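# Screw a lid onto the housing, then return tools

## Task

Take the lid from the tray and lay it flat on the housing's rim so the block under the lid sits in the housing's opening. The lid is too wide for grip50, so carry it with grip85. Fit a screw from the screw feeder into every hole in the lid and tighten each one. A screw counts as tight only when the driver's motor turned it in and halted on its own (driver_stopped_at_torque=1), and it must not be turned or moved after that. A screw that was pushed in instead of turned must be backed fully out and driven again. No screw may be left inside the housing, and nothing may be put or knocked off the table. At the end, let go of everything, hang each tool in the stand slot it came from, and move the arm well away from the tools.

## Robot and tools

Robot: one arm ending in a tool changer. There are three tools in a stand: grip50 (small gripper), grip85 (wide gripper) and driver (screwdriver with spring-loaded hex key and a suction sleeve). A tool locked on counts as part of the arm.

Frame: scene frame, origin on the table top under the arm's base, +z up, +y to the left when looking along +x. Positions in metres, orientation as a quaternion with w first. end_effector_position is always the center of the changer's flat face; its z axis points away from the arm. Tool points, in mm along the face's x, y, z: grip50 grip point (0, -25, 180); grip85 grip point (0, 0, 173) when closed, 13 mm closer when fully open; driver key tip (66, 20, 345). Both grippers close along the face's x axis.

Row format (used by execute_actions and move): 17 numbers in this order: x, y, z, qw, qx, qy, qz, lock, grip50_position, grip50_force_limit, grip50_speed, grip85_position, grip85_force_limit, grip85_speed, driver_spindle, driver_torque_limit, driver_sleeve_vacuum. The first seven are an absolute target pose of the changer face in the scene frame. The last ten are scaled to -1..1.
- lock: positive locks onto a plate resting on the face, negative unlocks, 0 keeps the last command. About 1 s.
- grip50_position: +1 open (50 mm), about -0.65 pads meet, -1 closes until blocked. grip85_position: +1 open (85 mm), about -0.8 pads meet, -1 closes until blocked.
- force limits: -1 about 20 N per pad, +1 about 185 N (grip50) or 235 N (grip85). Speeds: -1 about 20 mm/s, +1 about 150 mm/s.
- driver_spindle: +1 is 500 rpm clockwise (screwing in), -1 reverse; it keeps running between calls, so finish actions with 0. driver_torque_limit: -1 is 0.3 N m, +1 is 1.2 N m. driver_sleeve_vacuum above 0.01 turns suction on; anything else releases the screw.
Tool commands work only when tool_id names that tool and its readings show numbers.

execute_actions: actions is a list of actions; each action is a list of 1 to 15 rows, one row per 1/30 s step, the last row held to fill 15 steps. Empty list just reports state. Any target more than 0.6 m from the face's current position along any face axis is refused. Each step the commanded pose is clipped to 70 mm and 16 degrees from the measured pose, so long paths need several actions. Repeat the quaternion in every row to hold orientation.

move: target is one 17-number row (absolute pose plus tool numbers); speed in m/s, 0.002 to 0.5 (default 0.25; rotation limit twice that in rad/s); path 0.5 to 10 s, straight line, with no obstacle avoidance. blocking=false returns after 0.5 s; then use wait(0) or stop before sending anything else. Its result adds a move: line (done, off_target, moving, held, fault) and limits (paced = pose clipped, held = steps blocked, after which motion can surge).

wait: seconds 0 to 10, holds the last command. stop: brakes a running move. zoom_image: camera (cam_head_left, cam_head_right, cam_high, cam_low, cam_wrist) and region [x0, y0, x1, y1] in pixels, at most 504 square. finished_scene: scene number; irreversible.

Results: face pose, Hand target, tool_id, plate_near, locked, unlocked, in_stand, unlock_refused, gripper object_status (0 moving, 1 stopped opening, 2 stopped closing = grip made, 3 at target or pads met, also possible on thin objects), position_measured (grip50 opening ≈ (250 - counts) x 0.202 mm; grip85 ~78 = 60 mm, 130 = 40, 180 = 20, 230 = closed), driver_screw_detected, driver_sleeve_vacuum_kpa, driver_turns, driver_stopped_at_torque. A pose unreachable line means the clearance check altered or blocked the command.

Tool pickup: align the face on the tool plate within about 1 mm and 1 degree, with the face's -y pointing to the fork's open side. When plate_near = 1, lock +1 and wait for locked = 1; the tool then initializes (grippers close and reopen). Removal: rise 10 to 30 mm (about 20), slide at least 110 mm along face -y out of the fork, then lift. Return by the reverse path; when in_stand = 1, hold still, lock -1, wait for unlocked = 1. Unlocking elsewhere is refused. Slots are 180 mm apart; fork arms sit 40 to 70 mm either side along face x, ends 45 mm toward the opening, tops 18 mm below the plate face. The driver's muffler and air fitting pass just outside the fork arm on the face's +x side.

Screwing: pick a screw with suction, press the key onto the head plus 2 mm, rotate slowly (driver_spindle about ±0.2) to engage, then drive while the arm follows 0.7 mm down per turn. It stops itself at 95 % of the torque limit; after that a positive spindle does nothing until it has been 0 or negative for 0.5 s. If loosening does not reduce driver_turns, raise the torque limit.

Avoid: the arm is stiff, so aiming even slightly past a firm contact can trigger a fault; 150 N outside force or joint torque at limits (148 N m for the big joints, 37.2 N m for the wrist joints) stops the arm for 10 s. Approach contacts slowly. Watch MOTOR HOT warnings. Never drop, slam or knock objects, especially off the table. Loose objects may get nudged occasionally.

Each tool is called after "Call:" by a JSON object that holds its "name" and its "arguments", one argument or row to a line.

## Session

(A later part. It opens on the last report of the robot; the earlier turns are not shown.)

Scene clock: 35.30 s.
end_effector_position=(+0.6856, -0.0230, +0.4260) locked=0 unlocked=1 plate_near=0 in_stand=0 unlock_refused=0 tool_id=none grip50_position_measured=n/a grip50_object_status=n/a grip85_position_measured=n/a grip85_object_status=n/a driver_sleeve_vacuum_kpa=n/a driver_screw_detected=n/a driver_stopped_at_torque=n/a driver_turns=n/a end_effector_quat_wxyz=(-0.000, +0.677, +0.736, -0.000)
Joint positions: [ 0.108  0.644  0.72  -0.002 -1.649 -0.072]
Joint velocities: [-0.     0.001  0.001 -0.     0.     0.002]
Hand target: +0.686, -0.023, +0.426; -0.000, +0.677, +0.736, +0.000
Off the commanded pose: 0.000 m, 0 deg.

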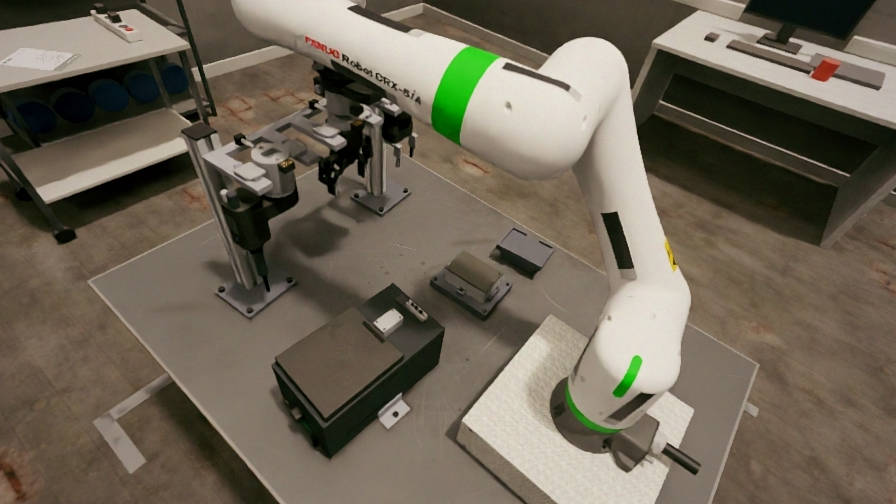

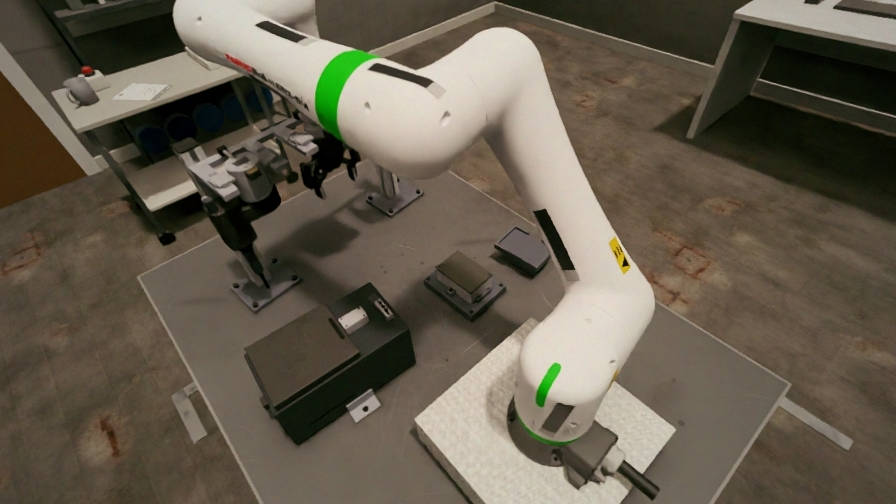

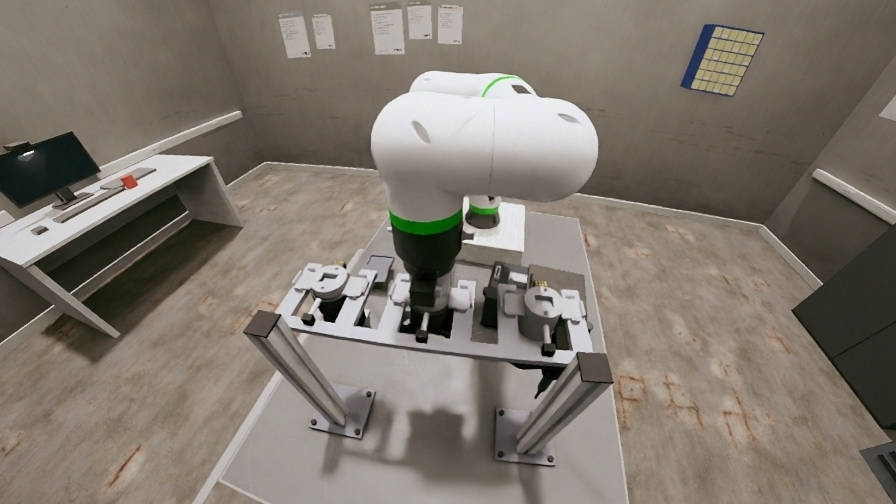

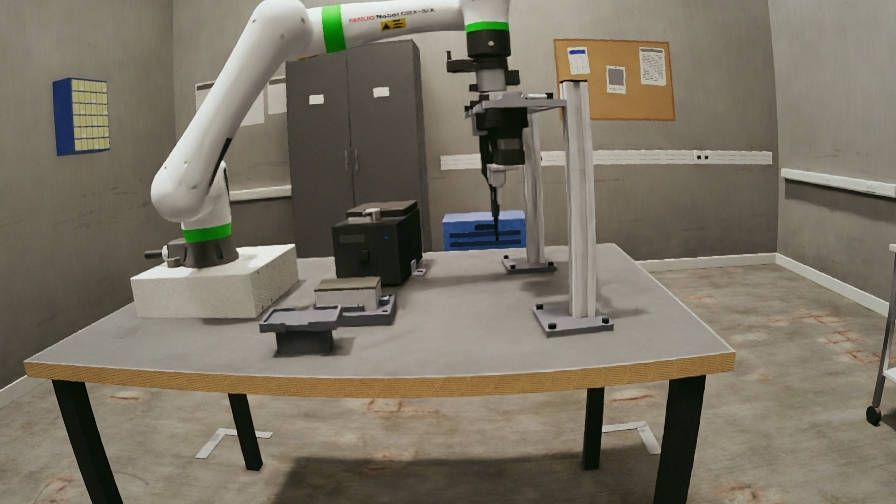

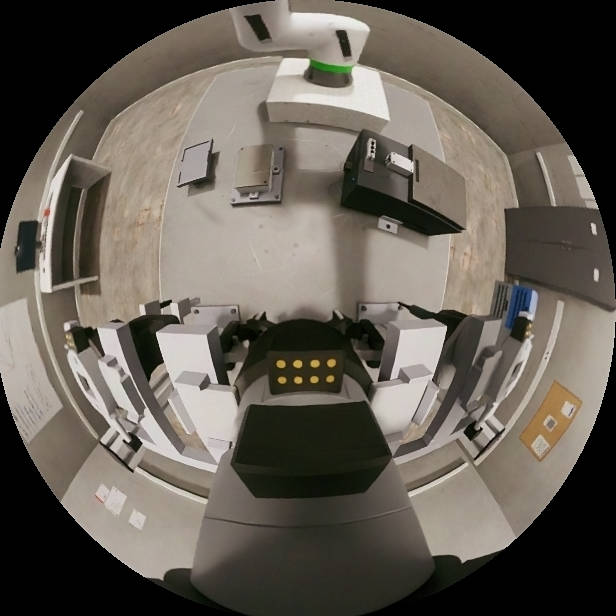

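Call:
{"name": "execute_actions", "arguments": {
  "actions": [
    [[0.6856,-0.023,0.44,0,0.677,0.736,0,0,1,0,0,1,0,0,0,0,0]],
    [[0.6806,0.037,0.44,0,0.677,0.736,0,0,1,0,0,1,0,0,0,0,0]],
    [[0.6756,0.097,0.44,0,0.677,0.736,0,0,1,0,0,1,0,0,0,0,0]],
    [[0.6705,0.1564,0.44,0,0.677,0.736,0,0,1,0,0,1,0,0,0,0,0]],
    [[0.6705,0.1564,0.43,0,0.677,0.736,0,0,1,0,0,1,0,0,0,0,0]],
    [[0.6705,0.1564,0.426,0,0.677,0.736,0,0,1,0,0,1,0,0,0,0,0]]
  ]
}}

Call:
{"name": "zoom_image", "arguments": {
  "camera": "cam_wrist",
  "region": [218,300,408,460]
}}

Scene clock: 38.73 s.
end_effector_position=(+0.6705, +0.1564, +0.4260) locked=0 unlocked=1 plate_near=0 in_stand=0 unlock_refused=0 tool_id=none grip50_position_measured=n/a grip50_object_status=n/a grip85_position_measured=n/a grip85_object_status=n/a driver_sleeve_vacuum_kpa=n/a driver_screw_detected=n/a driver_stopped_at_torque=n/a driver_turns=n/a end_effector_quat_wxyz=(+0.000, +0.677, +0.736, -0.000)
Joint positions: [ 0.37   0.652  0.733 -0.003 -1.654 -0.334]
Joint velocities: [-0.     0.001 -0.001  0.     0.001  0.002]
Hand target: +0.670, +0.156, +0.426; +0.000, +0.677, +0.736, -0.000
Off the commanded pose: 0.000 m, 0 deg.

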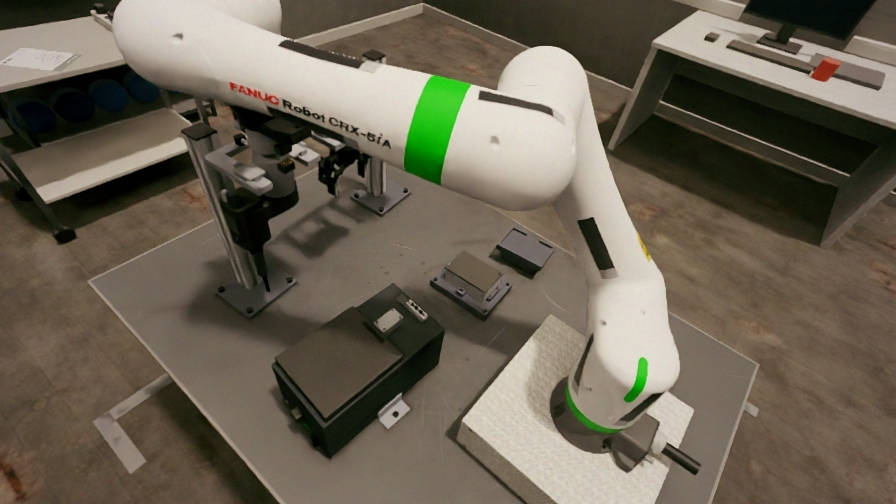

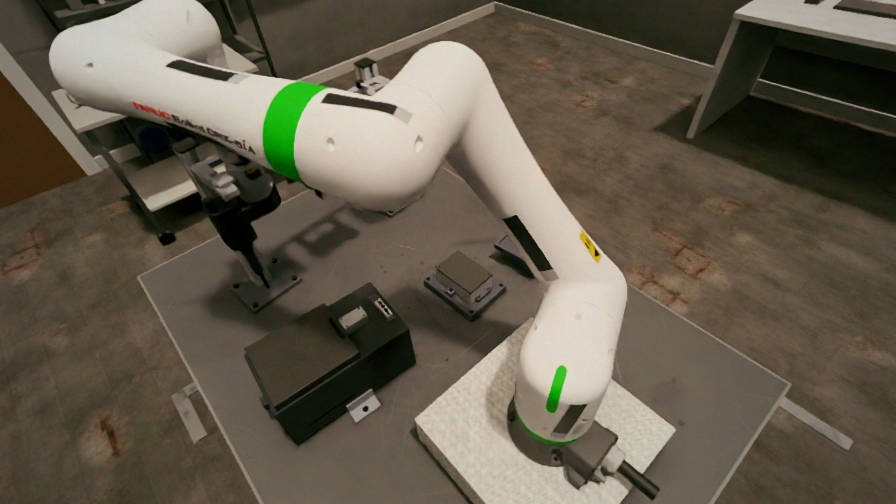

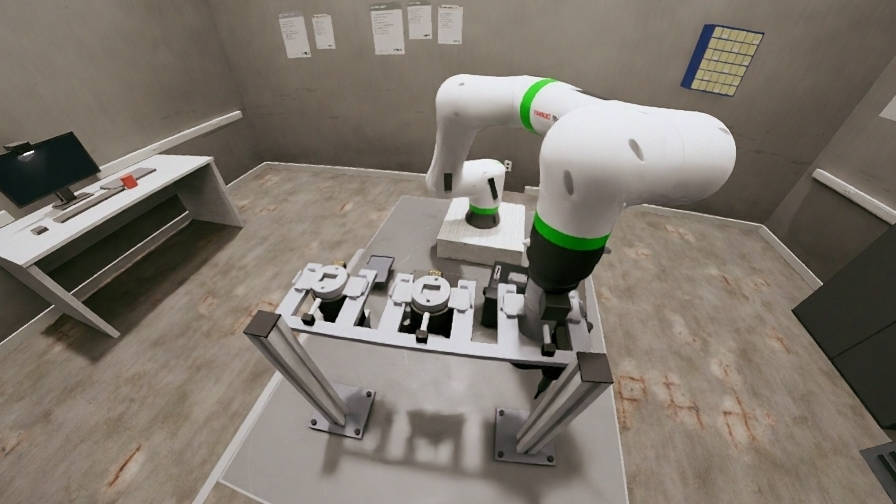

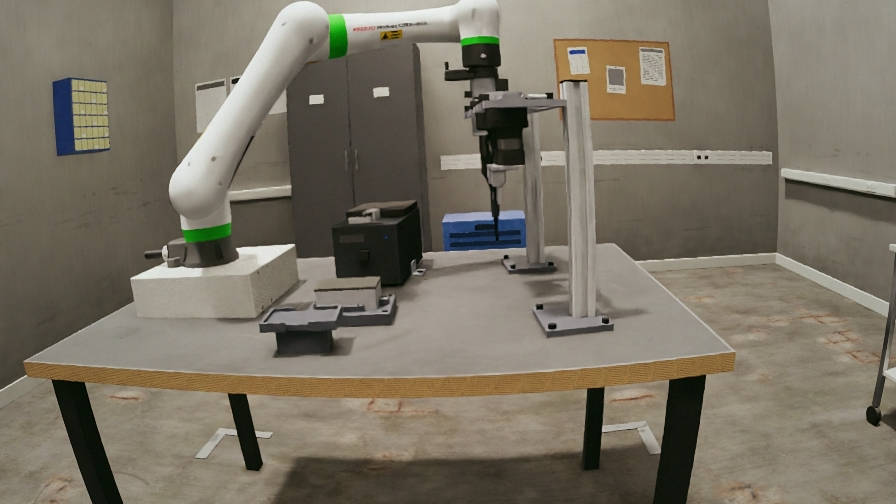

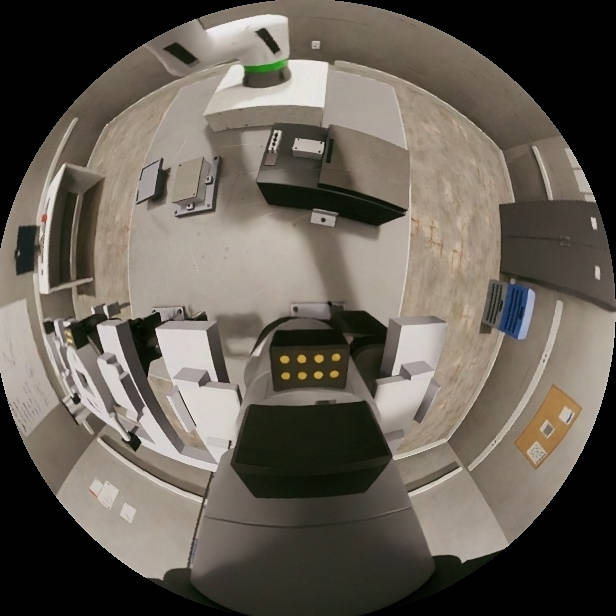

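Region (218, 300, 408, 460) of cam_wrist's 616x616 image, scaled by 2.653, with more detail than that image has; it fills the top 424 rows of this view, and the rest is white.

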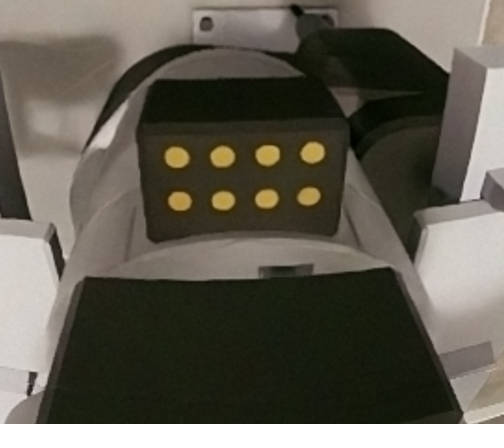

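Call:
{"name": "execute_actions", "arguments": {
  "actions": [
    [[0.6687,0.1575,0.424,0,0.677,0.736,0,0,1,0,0,1,0,0,0,0,0]],
    [[0.6687,0.1575,0.417,0,0.677,0.736,0,0,1,0,0,1,0,0,0,0,0]],
    [[0.6687,0.1575,0.413,0,0.677,0.736,0,0,1,0,0,1,0,0,0,0,0]],
    [[0.6687,0.1575,0.4105,0,0.677,0.736,0,0,1,0,0,1,0,0,0,0,0]],
    [[0.6687,0.1575,0.4105,0,0.677,0.736,0,1,1,0,0,1,0,0,0,0,0]],
    [[0.6687,0.1575,0.4105,0,0.677,0.736,0,1,1,0,0,1,0,0,0,0,0]],
    [[0.6687,0.1575,0.4105,0,0.677,0.736,0,1,1,0,0,1,0,0,0,0,0]],
    [[0.6687,0.1575,0.43,0,0.677,0.736,0,0,1,0,0,1,0,0,0,0,0]]
  ]
}}

Call:
{"name": "move", "arguments": {
  "target": [0.5492,0.1466,0.43,0,0.677,0.736,0,0,1,0,0,1,0,0,0,0,0],
  "speed": 0.08
}}

Scene clock: 43.07 s.
end_effector_position=(+0.6687, +0.1575, +0.4300) locked=1 unlocked=0 plate_near=1 in_stand=0 unlock_refused=0 tool_id=driver grip50_position_measured=n/a grip50_object_status=n/a grip85_position_measured=n/a grip85_object_status=n/a driver_sleeve_vacuum_kpa=0 driver_screw_detected=0 driver_stopped_at_torque=0 driver_turns=0.00 end_effector_quat_wxyz=(-0.000, +0.677, +0.736, -0.000)
Joint positions: [ 0.372  0.648  0.736 -0.003 -1.661 -0.337]
Joint velocities: [-0.     0.001  0.001  0.001 -0.     0.001]
Hand target: +0.669, +0.158, +0.430; -0.000, +0.677, +0.736, +0.000
Off the commanded pose: 0.000 m, 0 deg.

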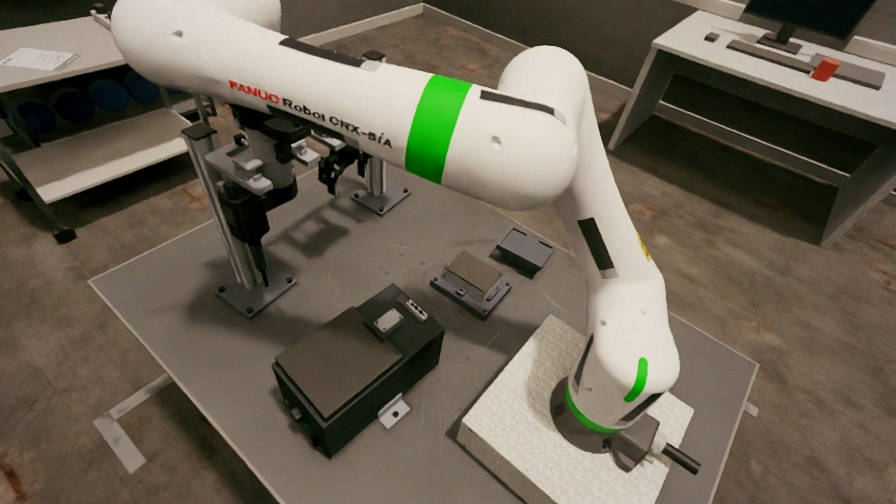

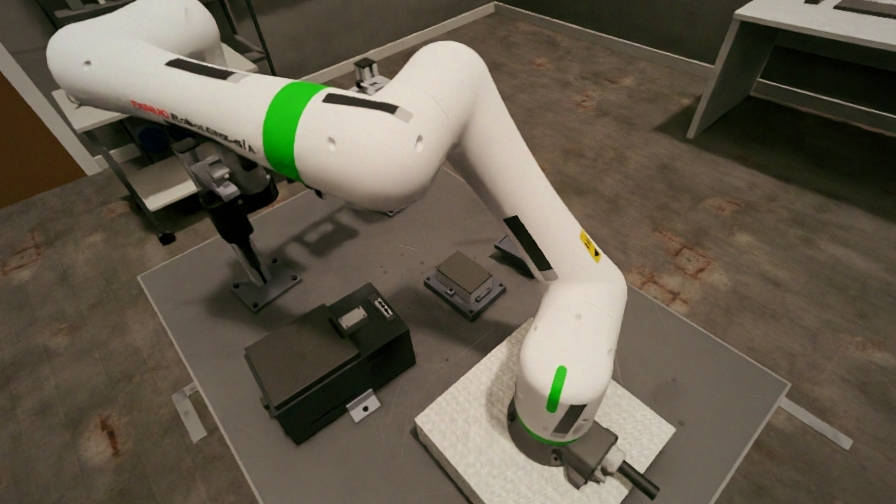

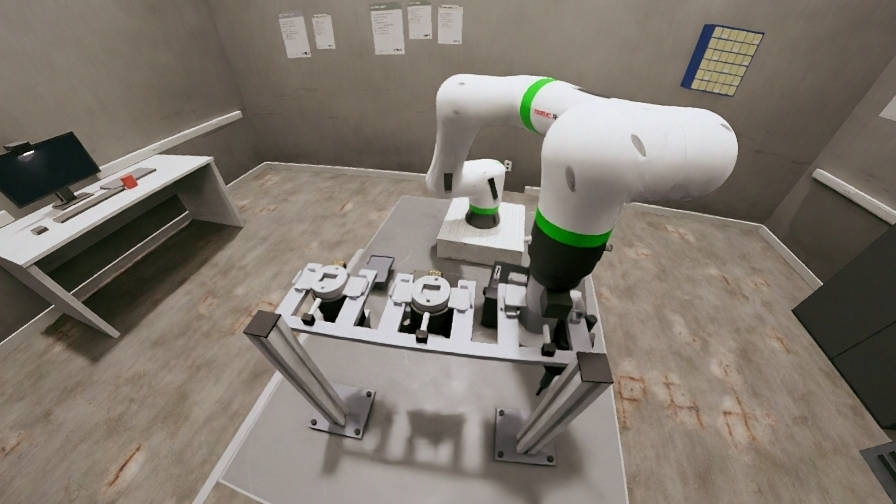

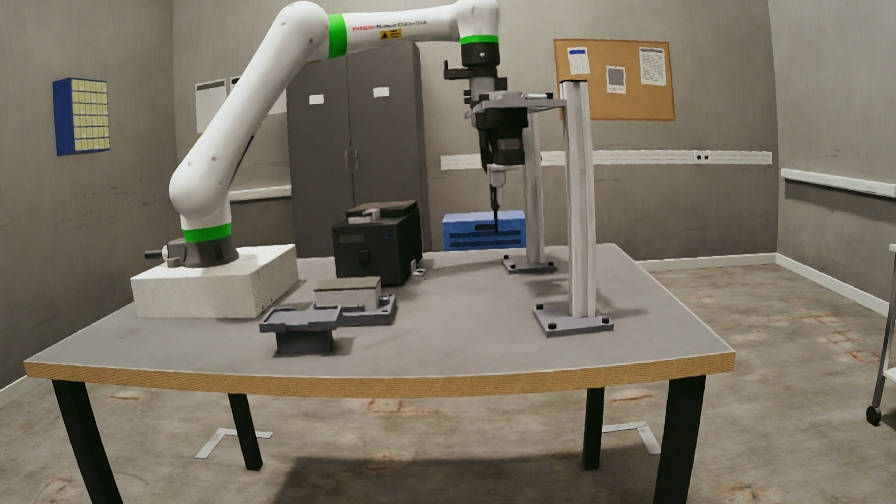

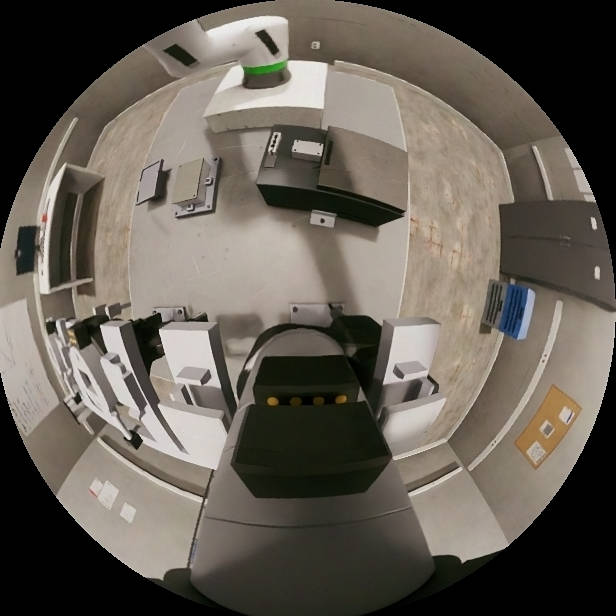

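Scene clock: 44.87 s.
end_effector_position=(+0.5493, +0.1463, +0.4302) locked=1 unlocked=0 plate_near=1 in_stand=0 unlock_refused=0 tool_id=driver grip50_position_measured=n/a grip50_object_status=n/a grip85_position_measured=n/a grip85_object_status=n/a driver_sleeve_vacuum_kpa=0 driver_screw_detected=0 driver_stopped_at_torque=0 driver_turns=0.00 end_effector_quat_wxyz=(+0.000, +0.677, +0.736, +0.000)
Joint positions: [ 0.441  0.311  0.252 -0.003 -1.514 -0.404]
Joint velocities: [ 0.001 -0.003 -0.001  0.     0.001 -0.001]
Hand target: +0.549, +0.146, +0.430; +0.000, +0.677, +0.736, +0.000
Off the commanded pose: 0.000 m, 0 deg.
move: done

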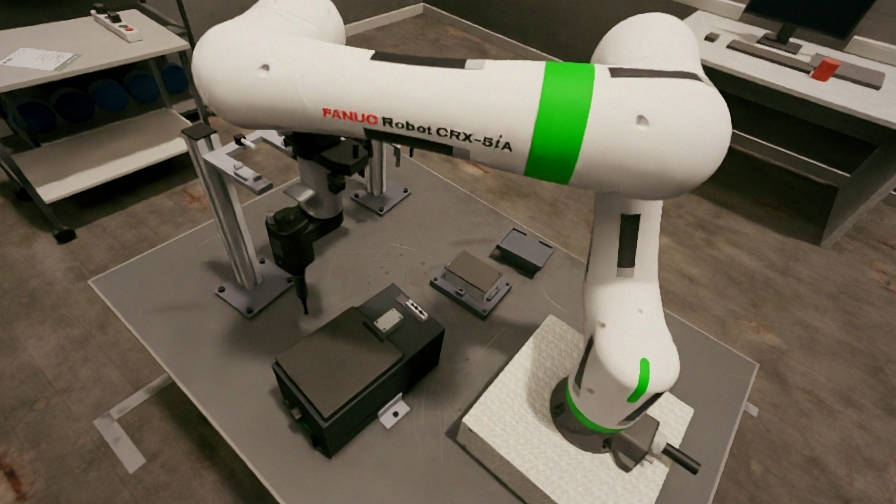

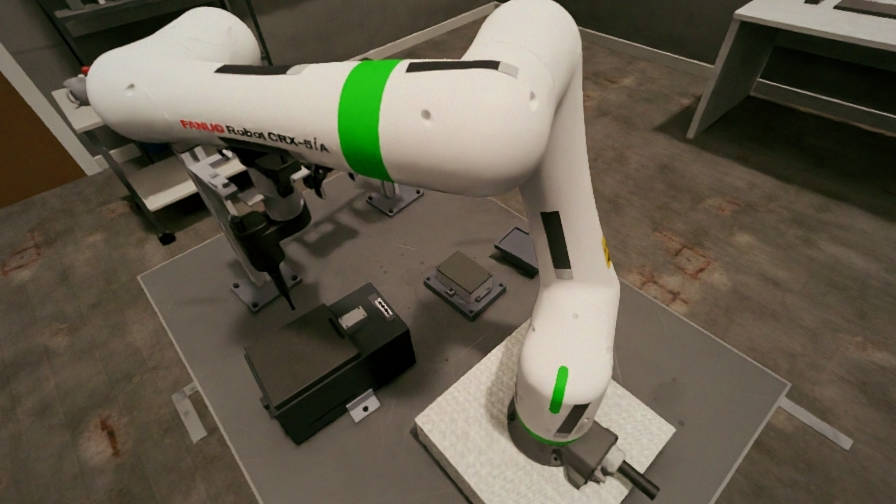

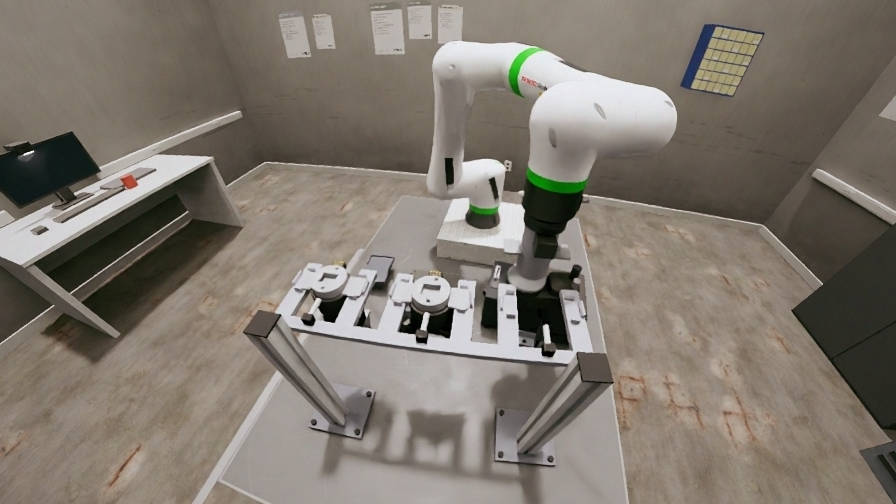

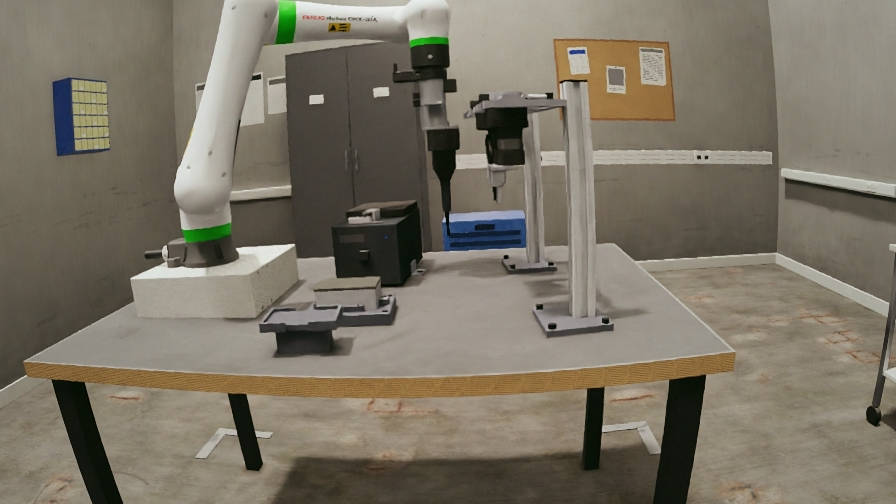

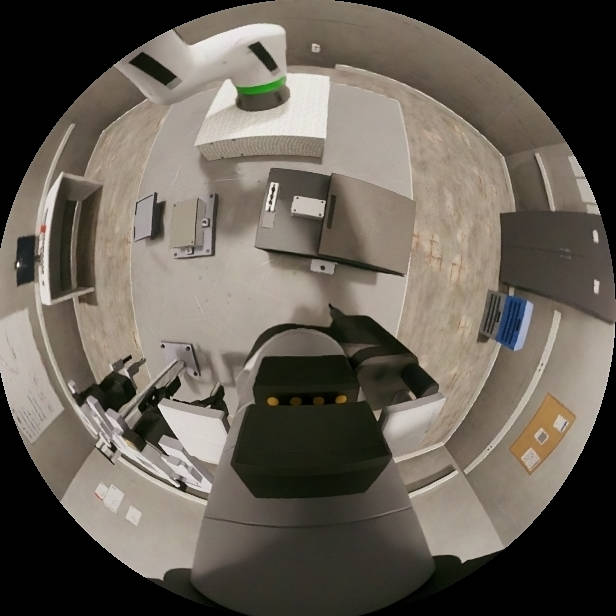

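Call:
{"name": "move", "arguments": {
  "target": [0.535,0.13,0.55,0,0.677,0.736,0,0,1,0,0,1,0,0,0,0,0],
  "speed": 0.2
}}

Call:
{"name": "move", "arguments": {
  "target": [0.364,0.022,0.528,0,0.677,0.736,0,0,1,0,0,1,0,0,0,0,0],
  "speed": 0.2
}}

Call:
{"name": "zoom_image", "arguments": {
  "camera": "cam_wrist",
  "region": [305,280,355,325]
}}

Call:
{"name": "zoom_image", "arguments": {
  "camera": "cam_head_left",
  "region": [390,275,445,325]
}}

Call:
{"name": "zoom_image", "arguments": {
  "camera": "cam_low",
  "region": [340,190,390,230]
}}

Scene clock: 46.37 s.
end_effector_position=(+0.5353, +0.1301, +0.5500) locked=1 unlocked=0 plate_near=1 in_stand=0 unlock_refused=0 tool_id=driver grip50_position_measured=n/a grip50_object_status=n/a grip85_position_measured=n/a grip85_object_status=n/a driver_sleeve_vacuum_kpa=0 driver_screw_detected=0 driver_stopped_at_torque=0 driver_turns=0.00 end_effector_quat_wxyz=(-0.000, +0.677, +0.736, -0.000)
Joint positions: [ 0.426  0.289  0.505 -0.003 -1.788 -0.391]
Joint velocities: [-0.     0.002  0.002  0.    -0.002 -0.001]
Hand target: +0.535, +0.130, +0.550; -0.000, +0.677, +0.736, -0.000
Off the commanded pose: 0.000 m, 0 deg.
move: done

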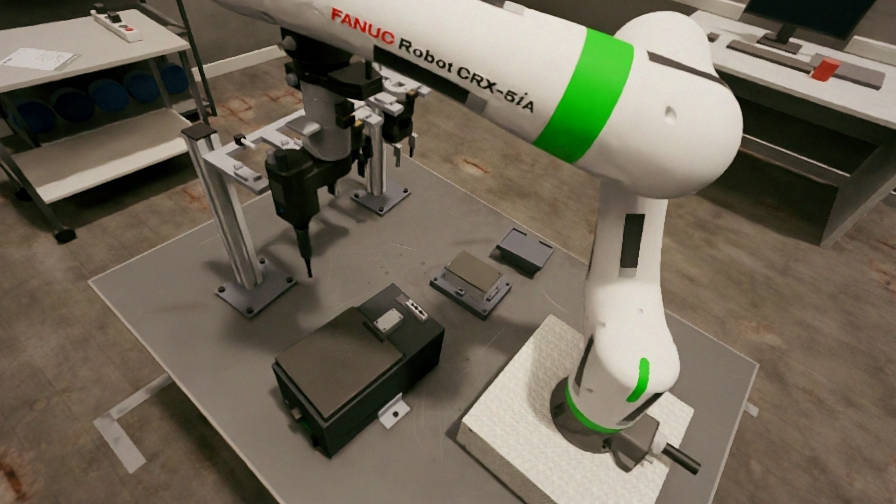

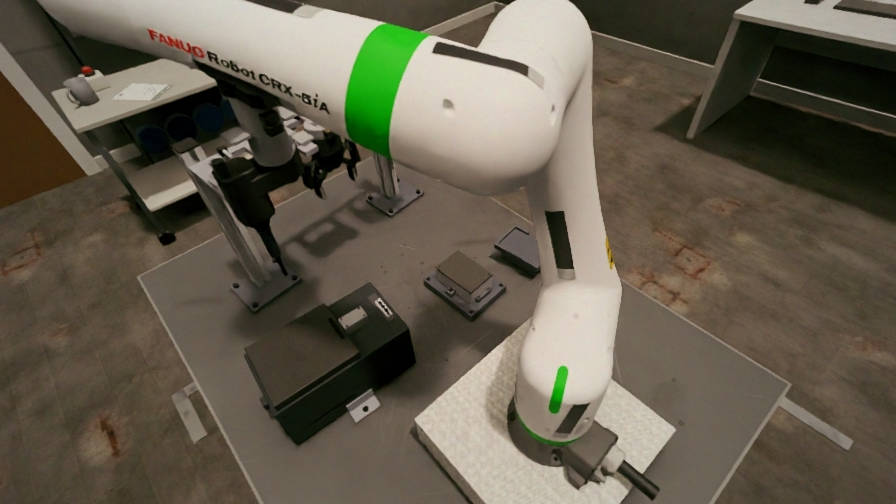

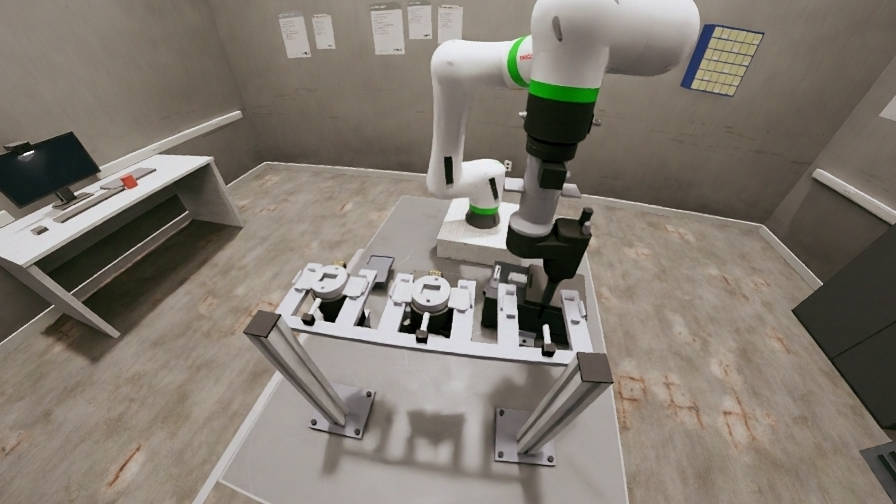

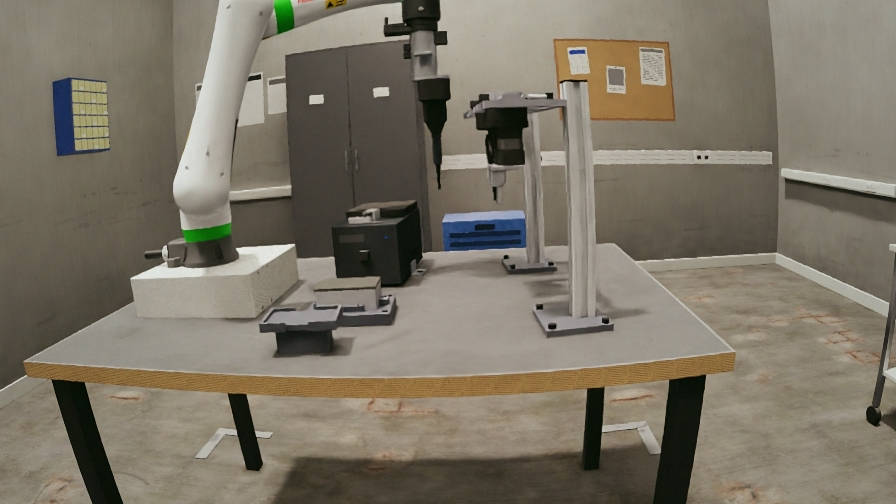

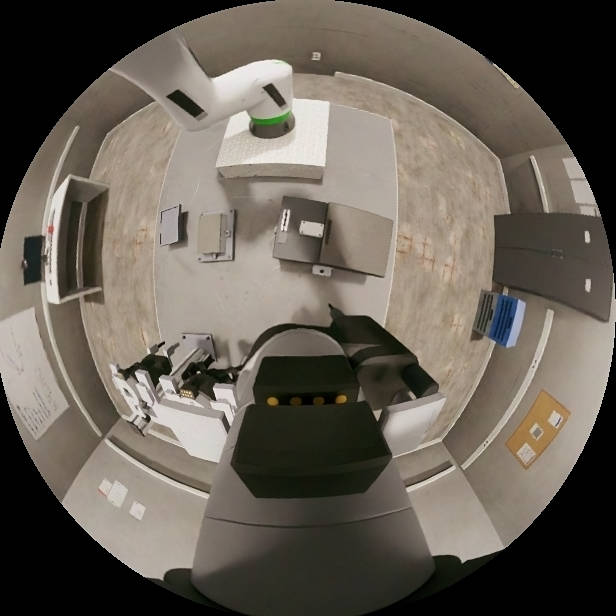

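Scene clock: 47.80 s.
end_effector_position=(+0.3643, +0.0214, +0.5284) locked=1 unlocked=0 plate_near=1 in_stand=0 unlock_refused=0 tool_id=driver grip50_position_measured=n/a grip50_object_status=n/a grip85_position_measured=n/a grip85_object_status=n/a driver_sleeve_vacuum_kpa=0 driver_screw_detected=0 driver_stopped_at_torque=0 driver_turns=0.00 end_effector_quat_wxyz=(-0.000, +0.677, +0.736, -0.000)
Joint positions: [ 0.371 -0.203 -0.058 -0.003 -1.718 -0.335]
Joint velocities: [ 0.001 -0.003  0.     0.001 -0.002  0.001]
Hand target: +0.364, +0.021, +0.528; -0.000, +0.677, +0.736, -0.000
Off the commanded pose: 0.001 m, 0 deg.
move: done

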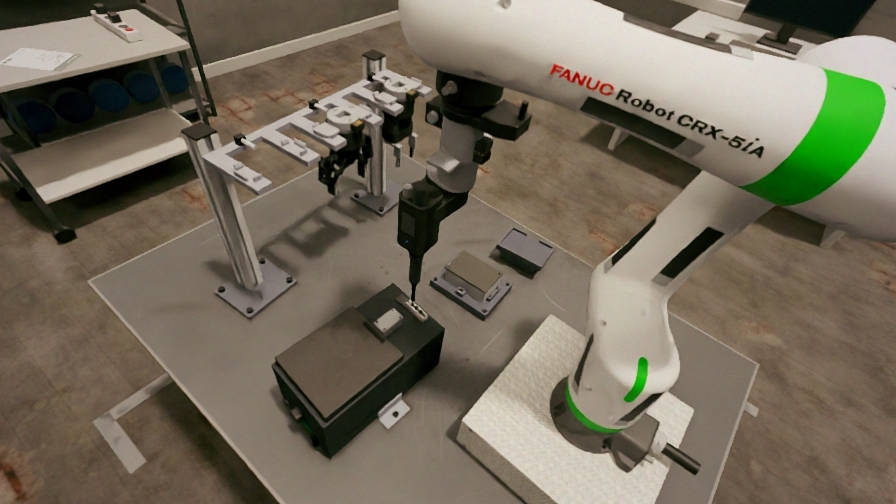

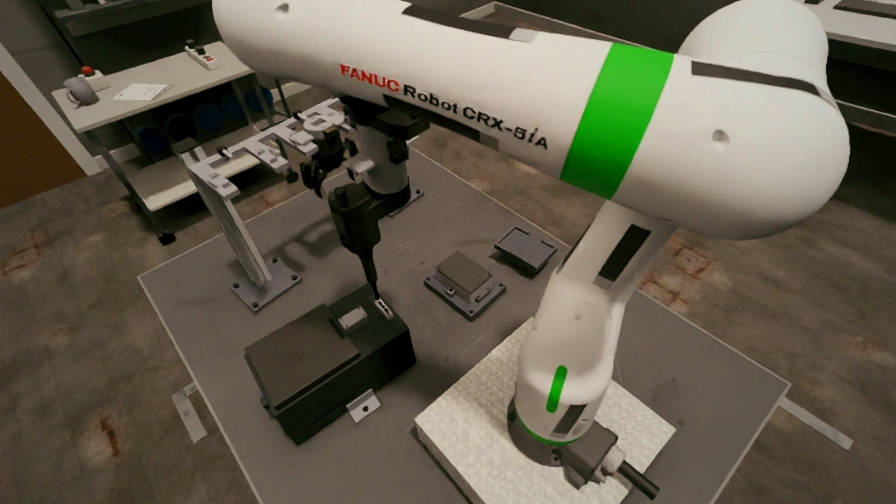

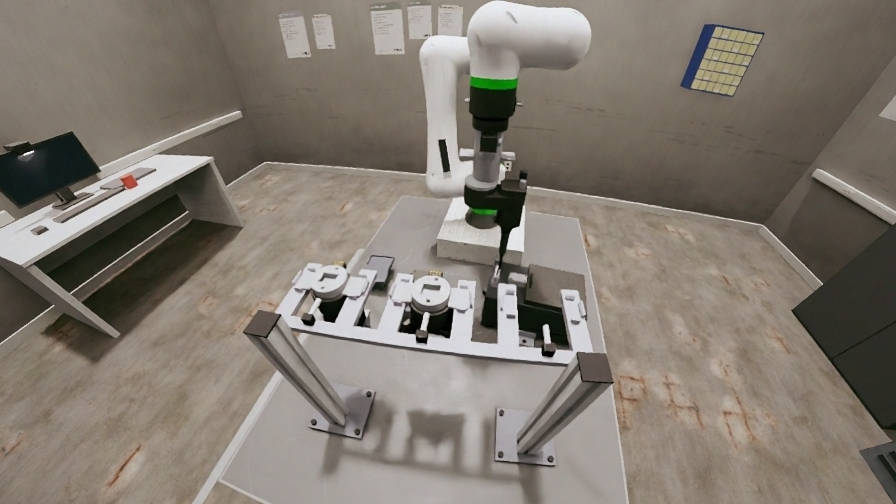

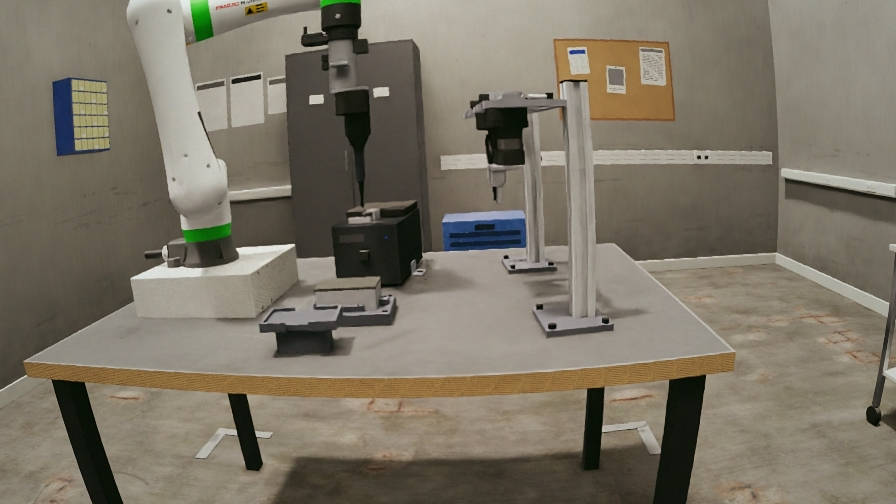

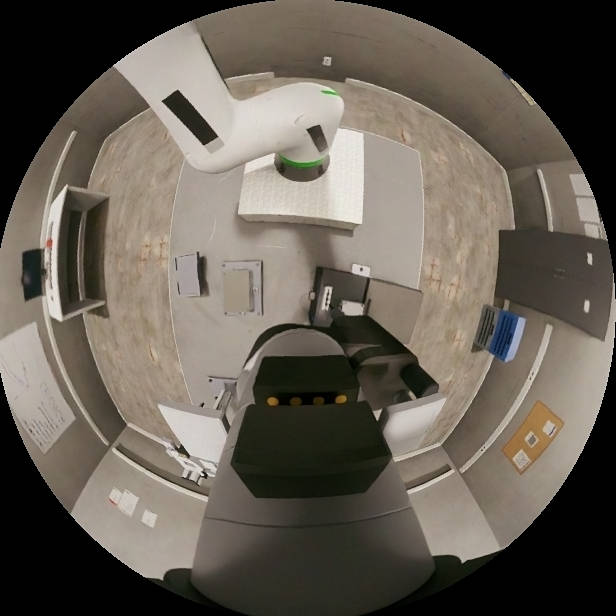

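Region (305, 280, 355, 325) of cam_wrist's 616x616 image, scaled by 10.080, with more detail than that image has; it fills the top 454 rows of this view, and the rest is white.

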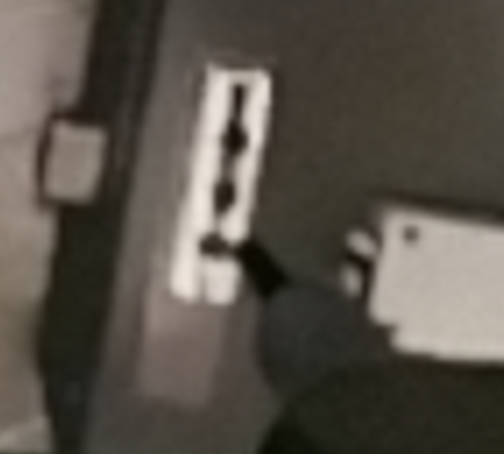

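Region (390, 275, 445, 325) of cam_head_left's 896x504 image, scaled by 9.164, with more detail than that image has; it fills the top 458 rows of this view, and the rest is white.

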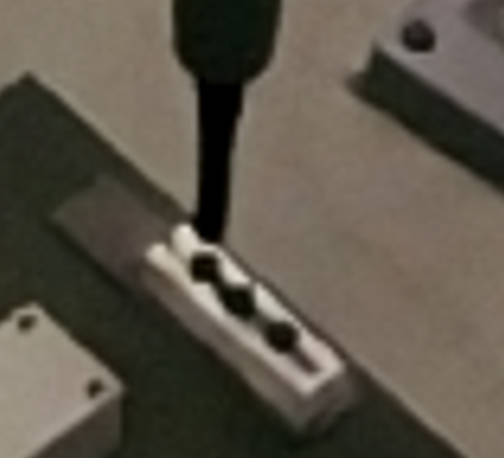

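Region (340, 190, 390, 230) of cam_low's 896x504 image, scaled by 10.080, with more detail than that image has; it fills the top 403 rows of this view, and the rest is white.

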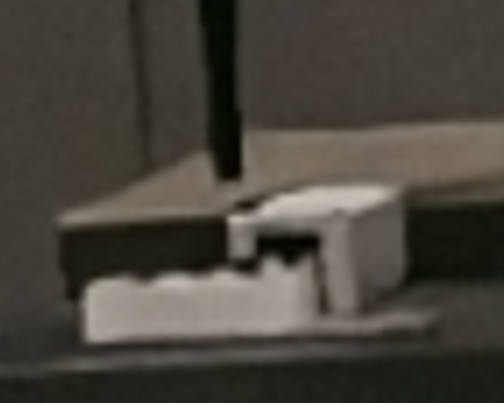

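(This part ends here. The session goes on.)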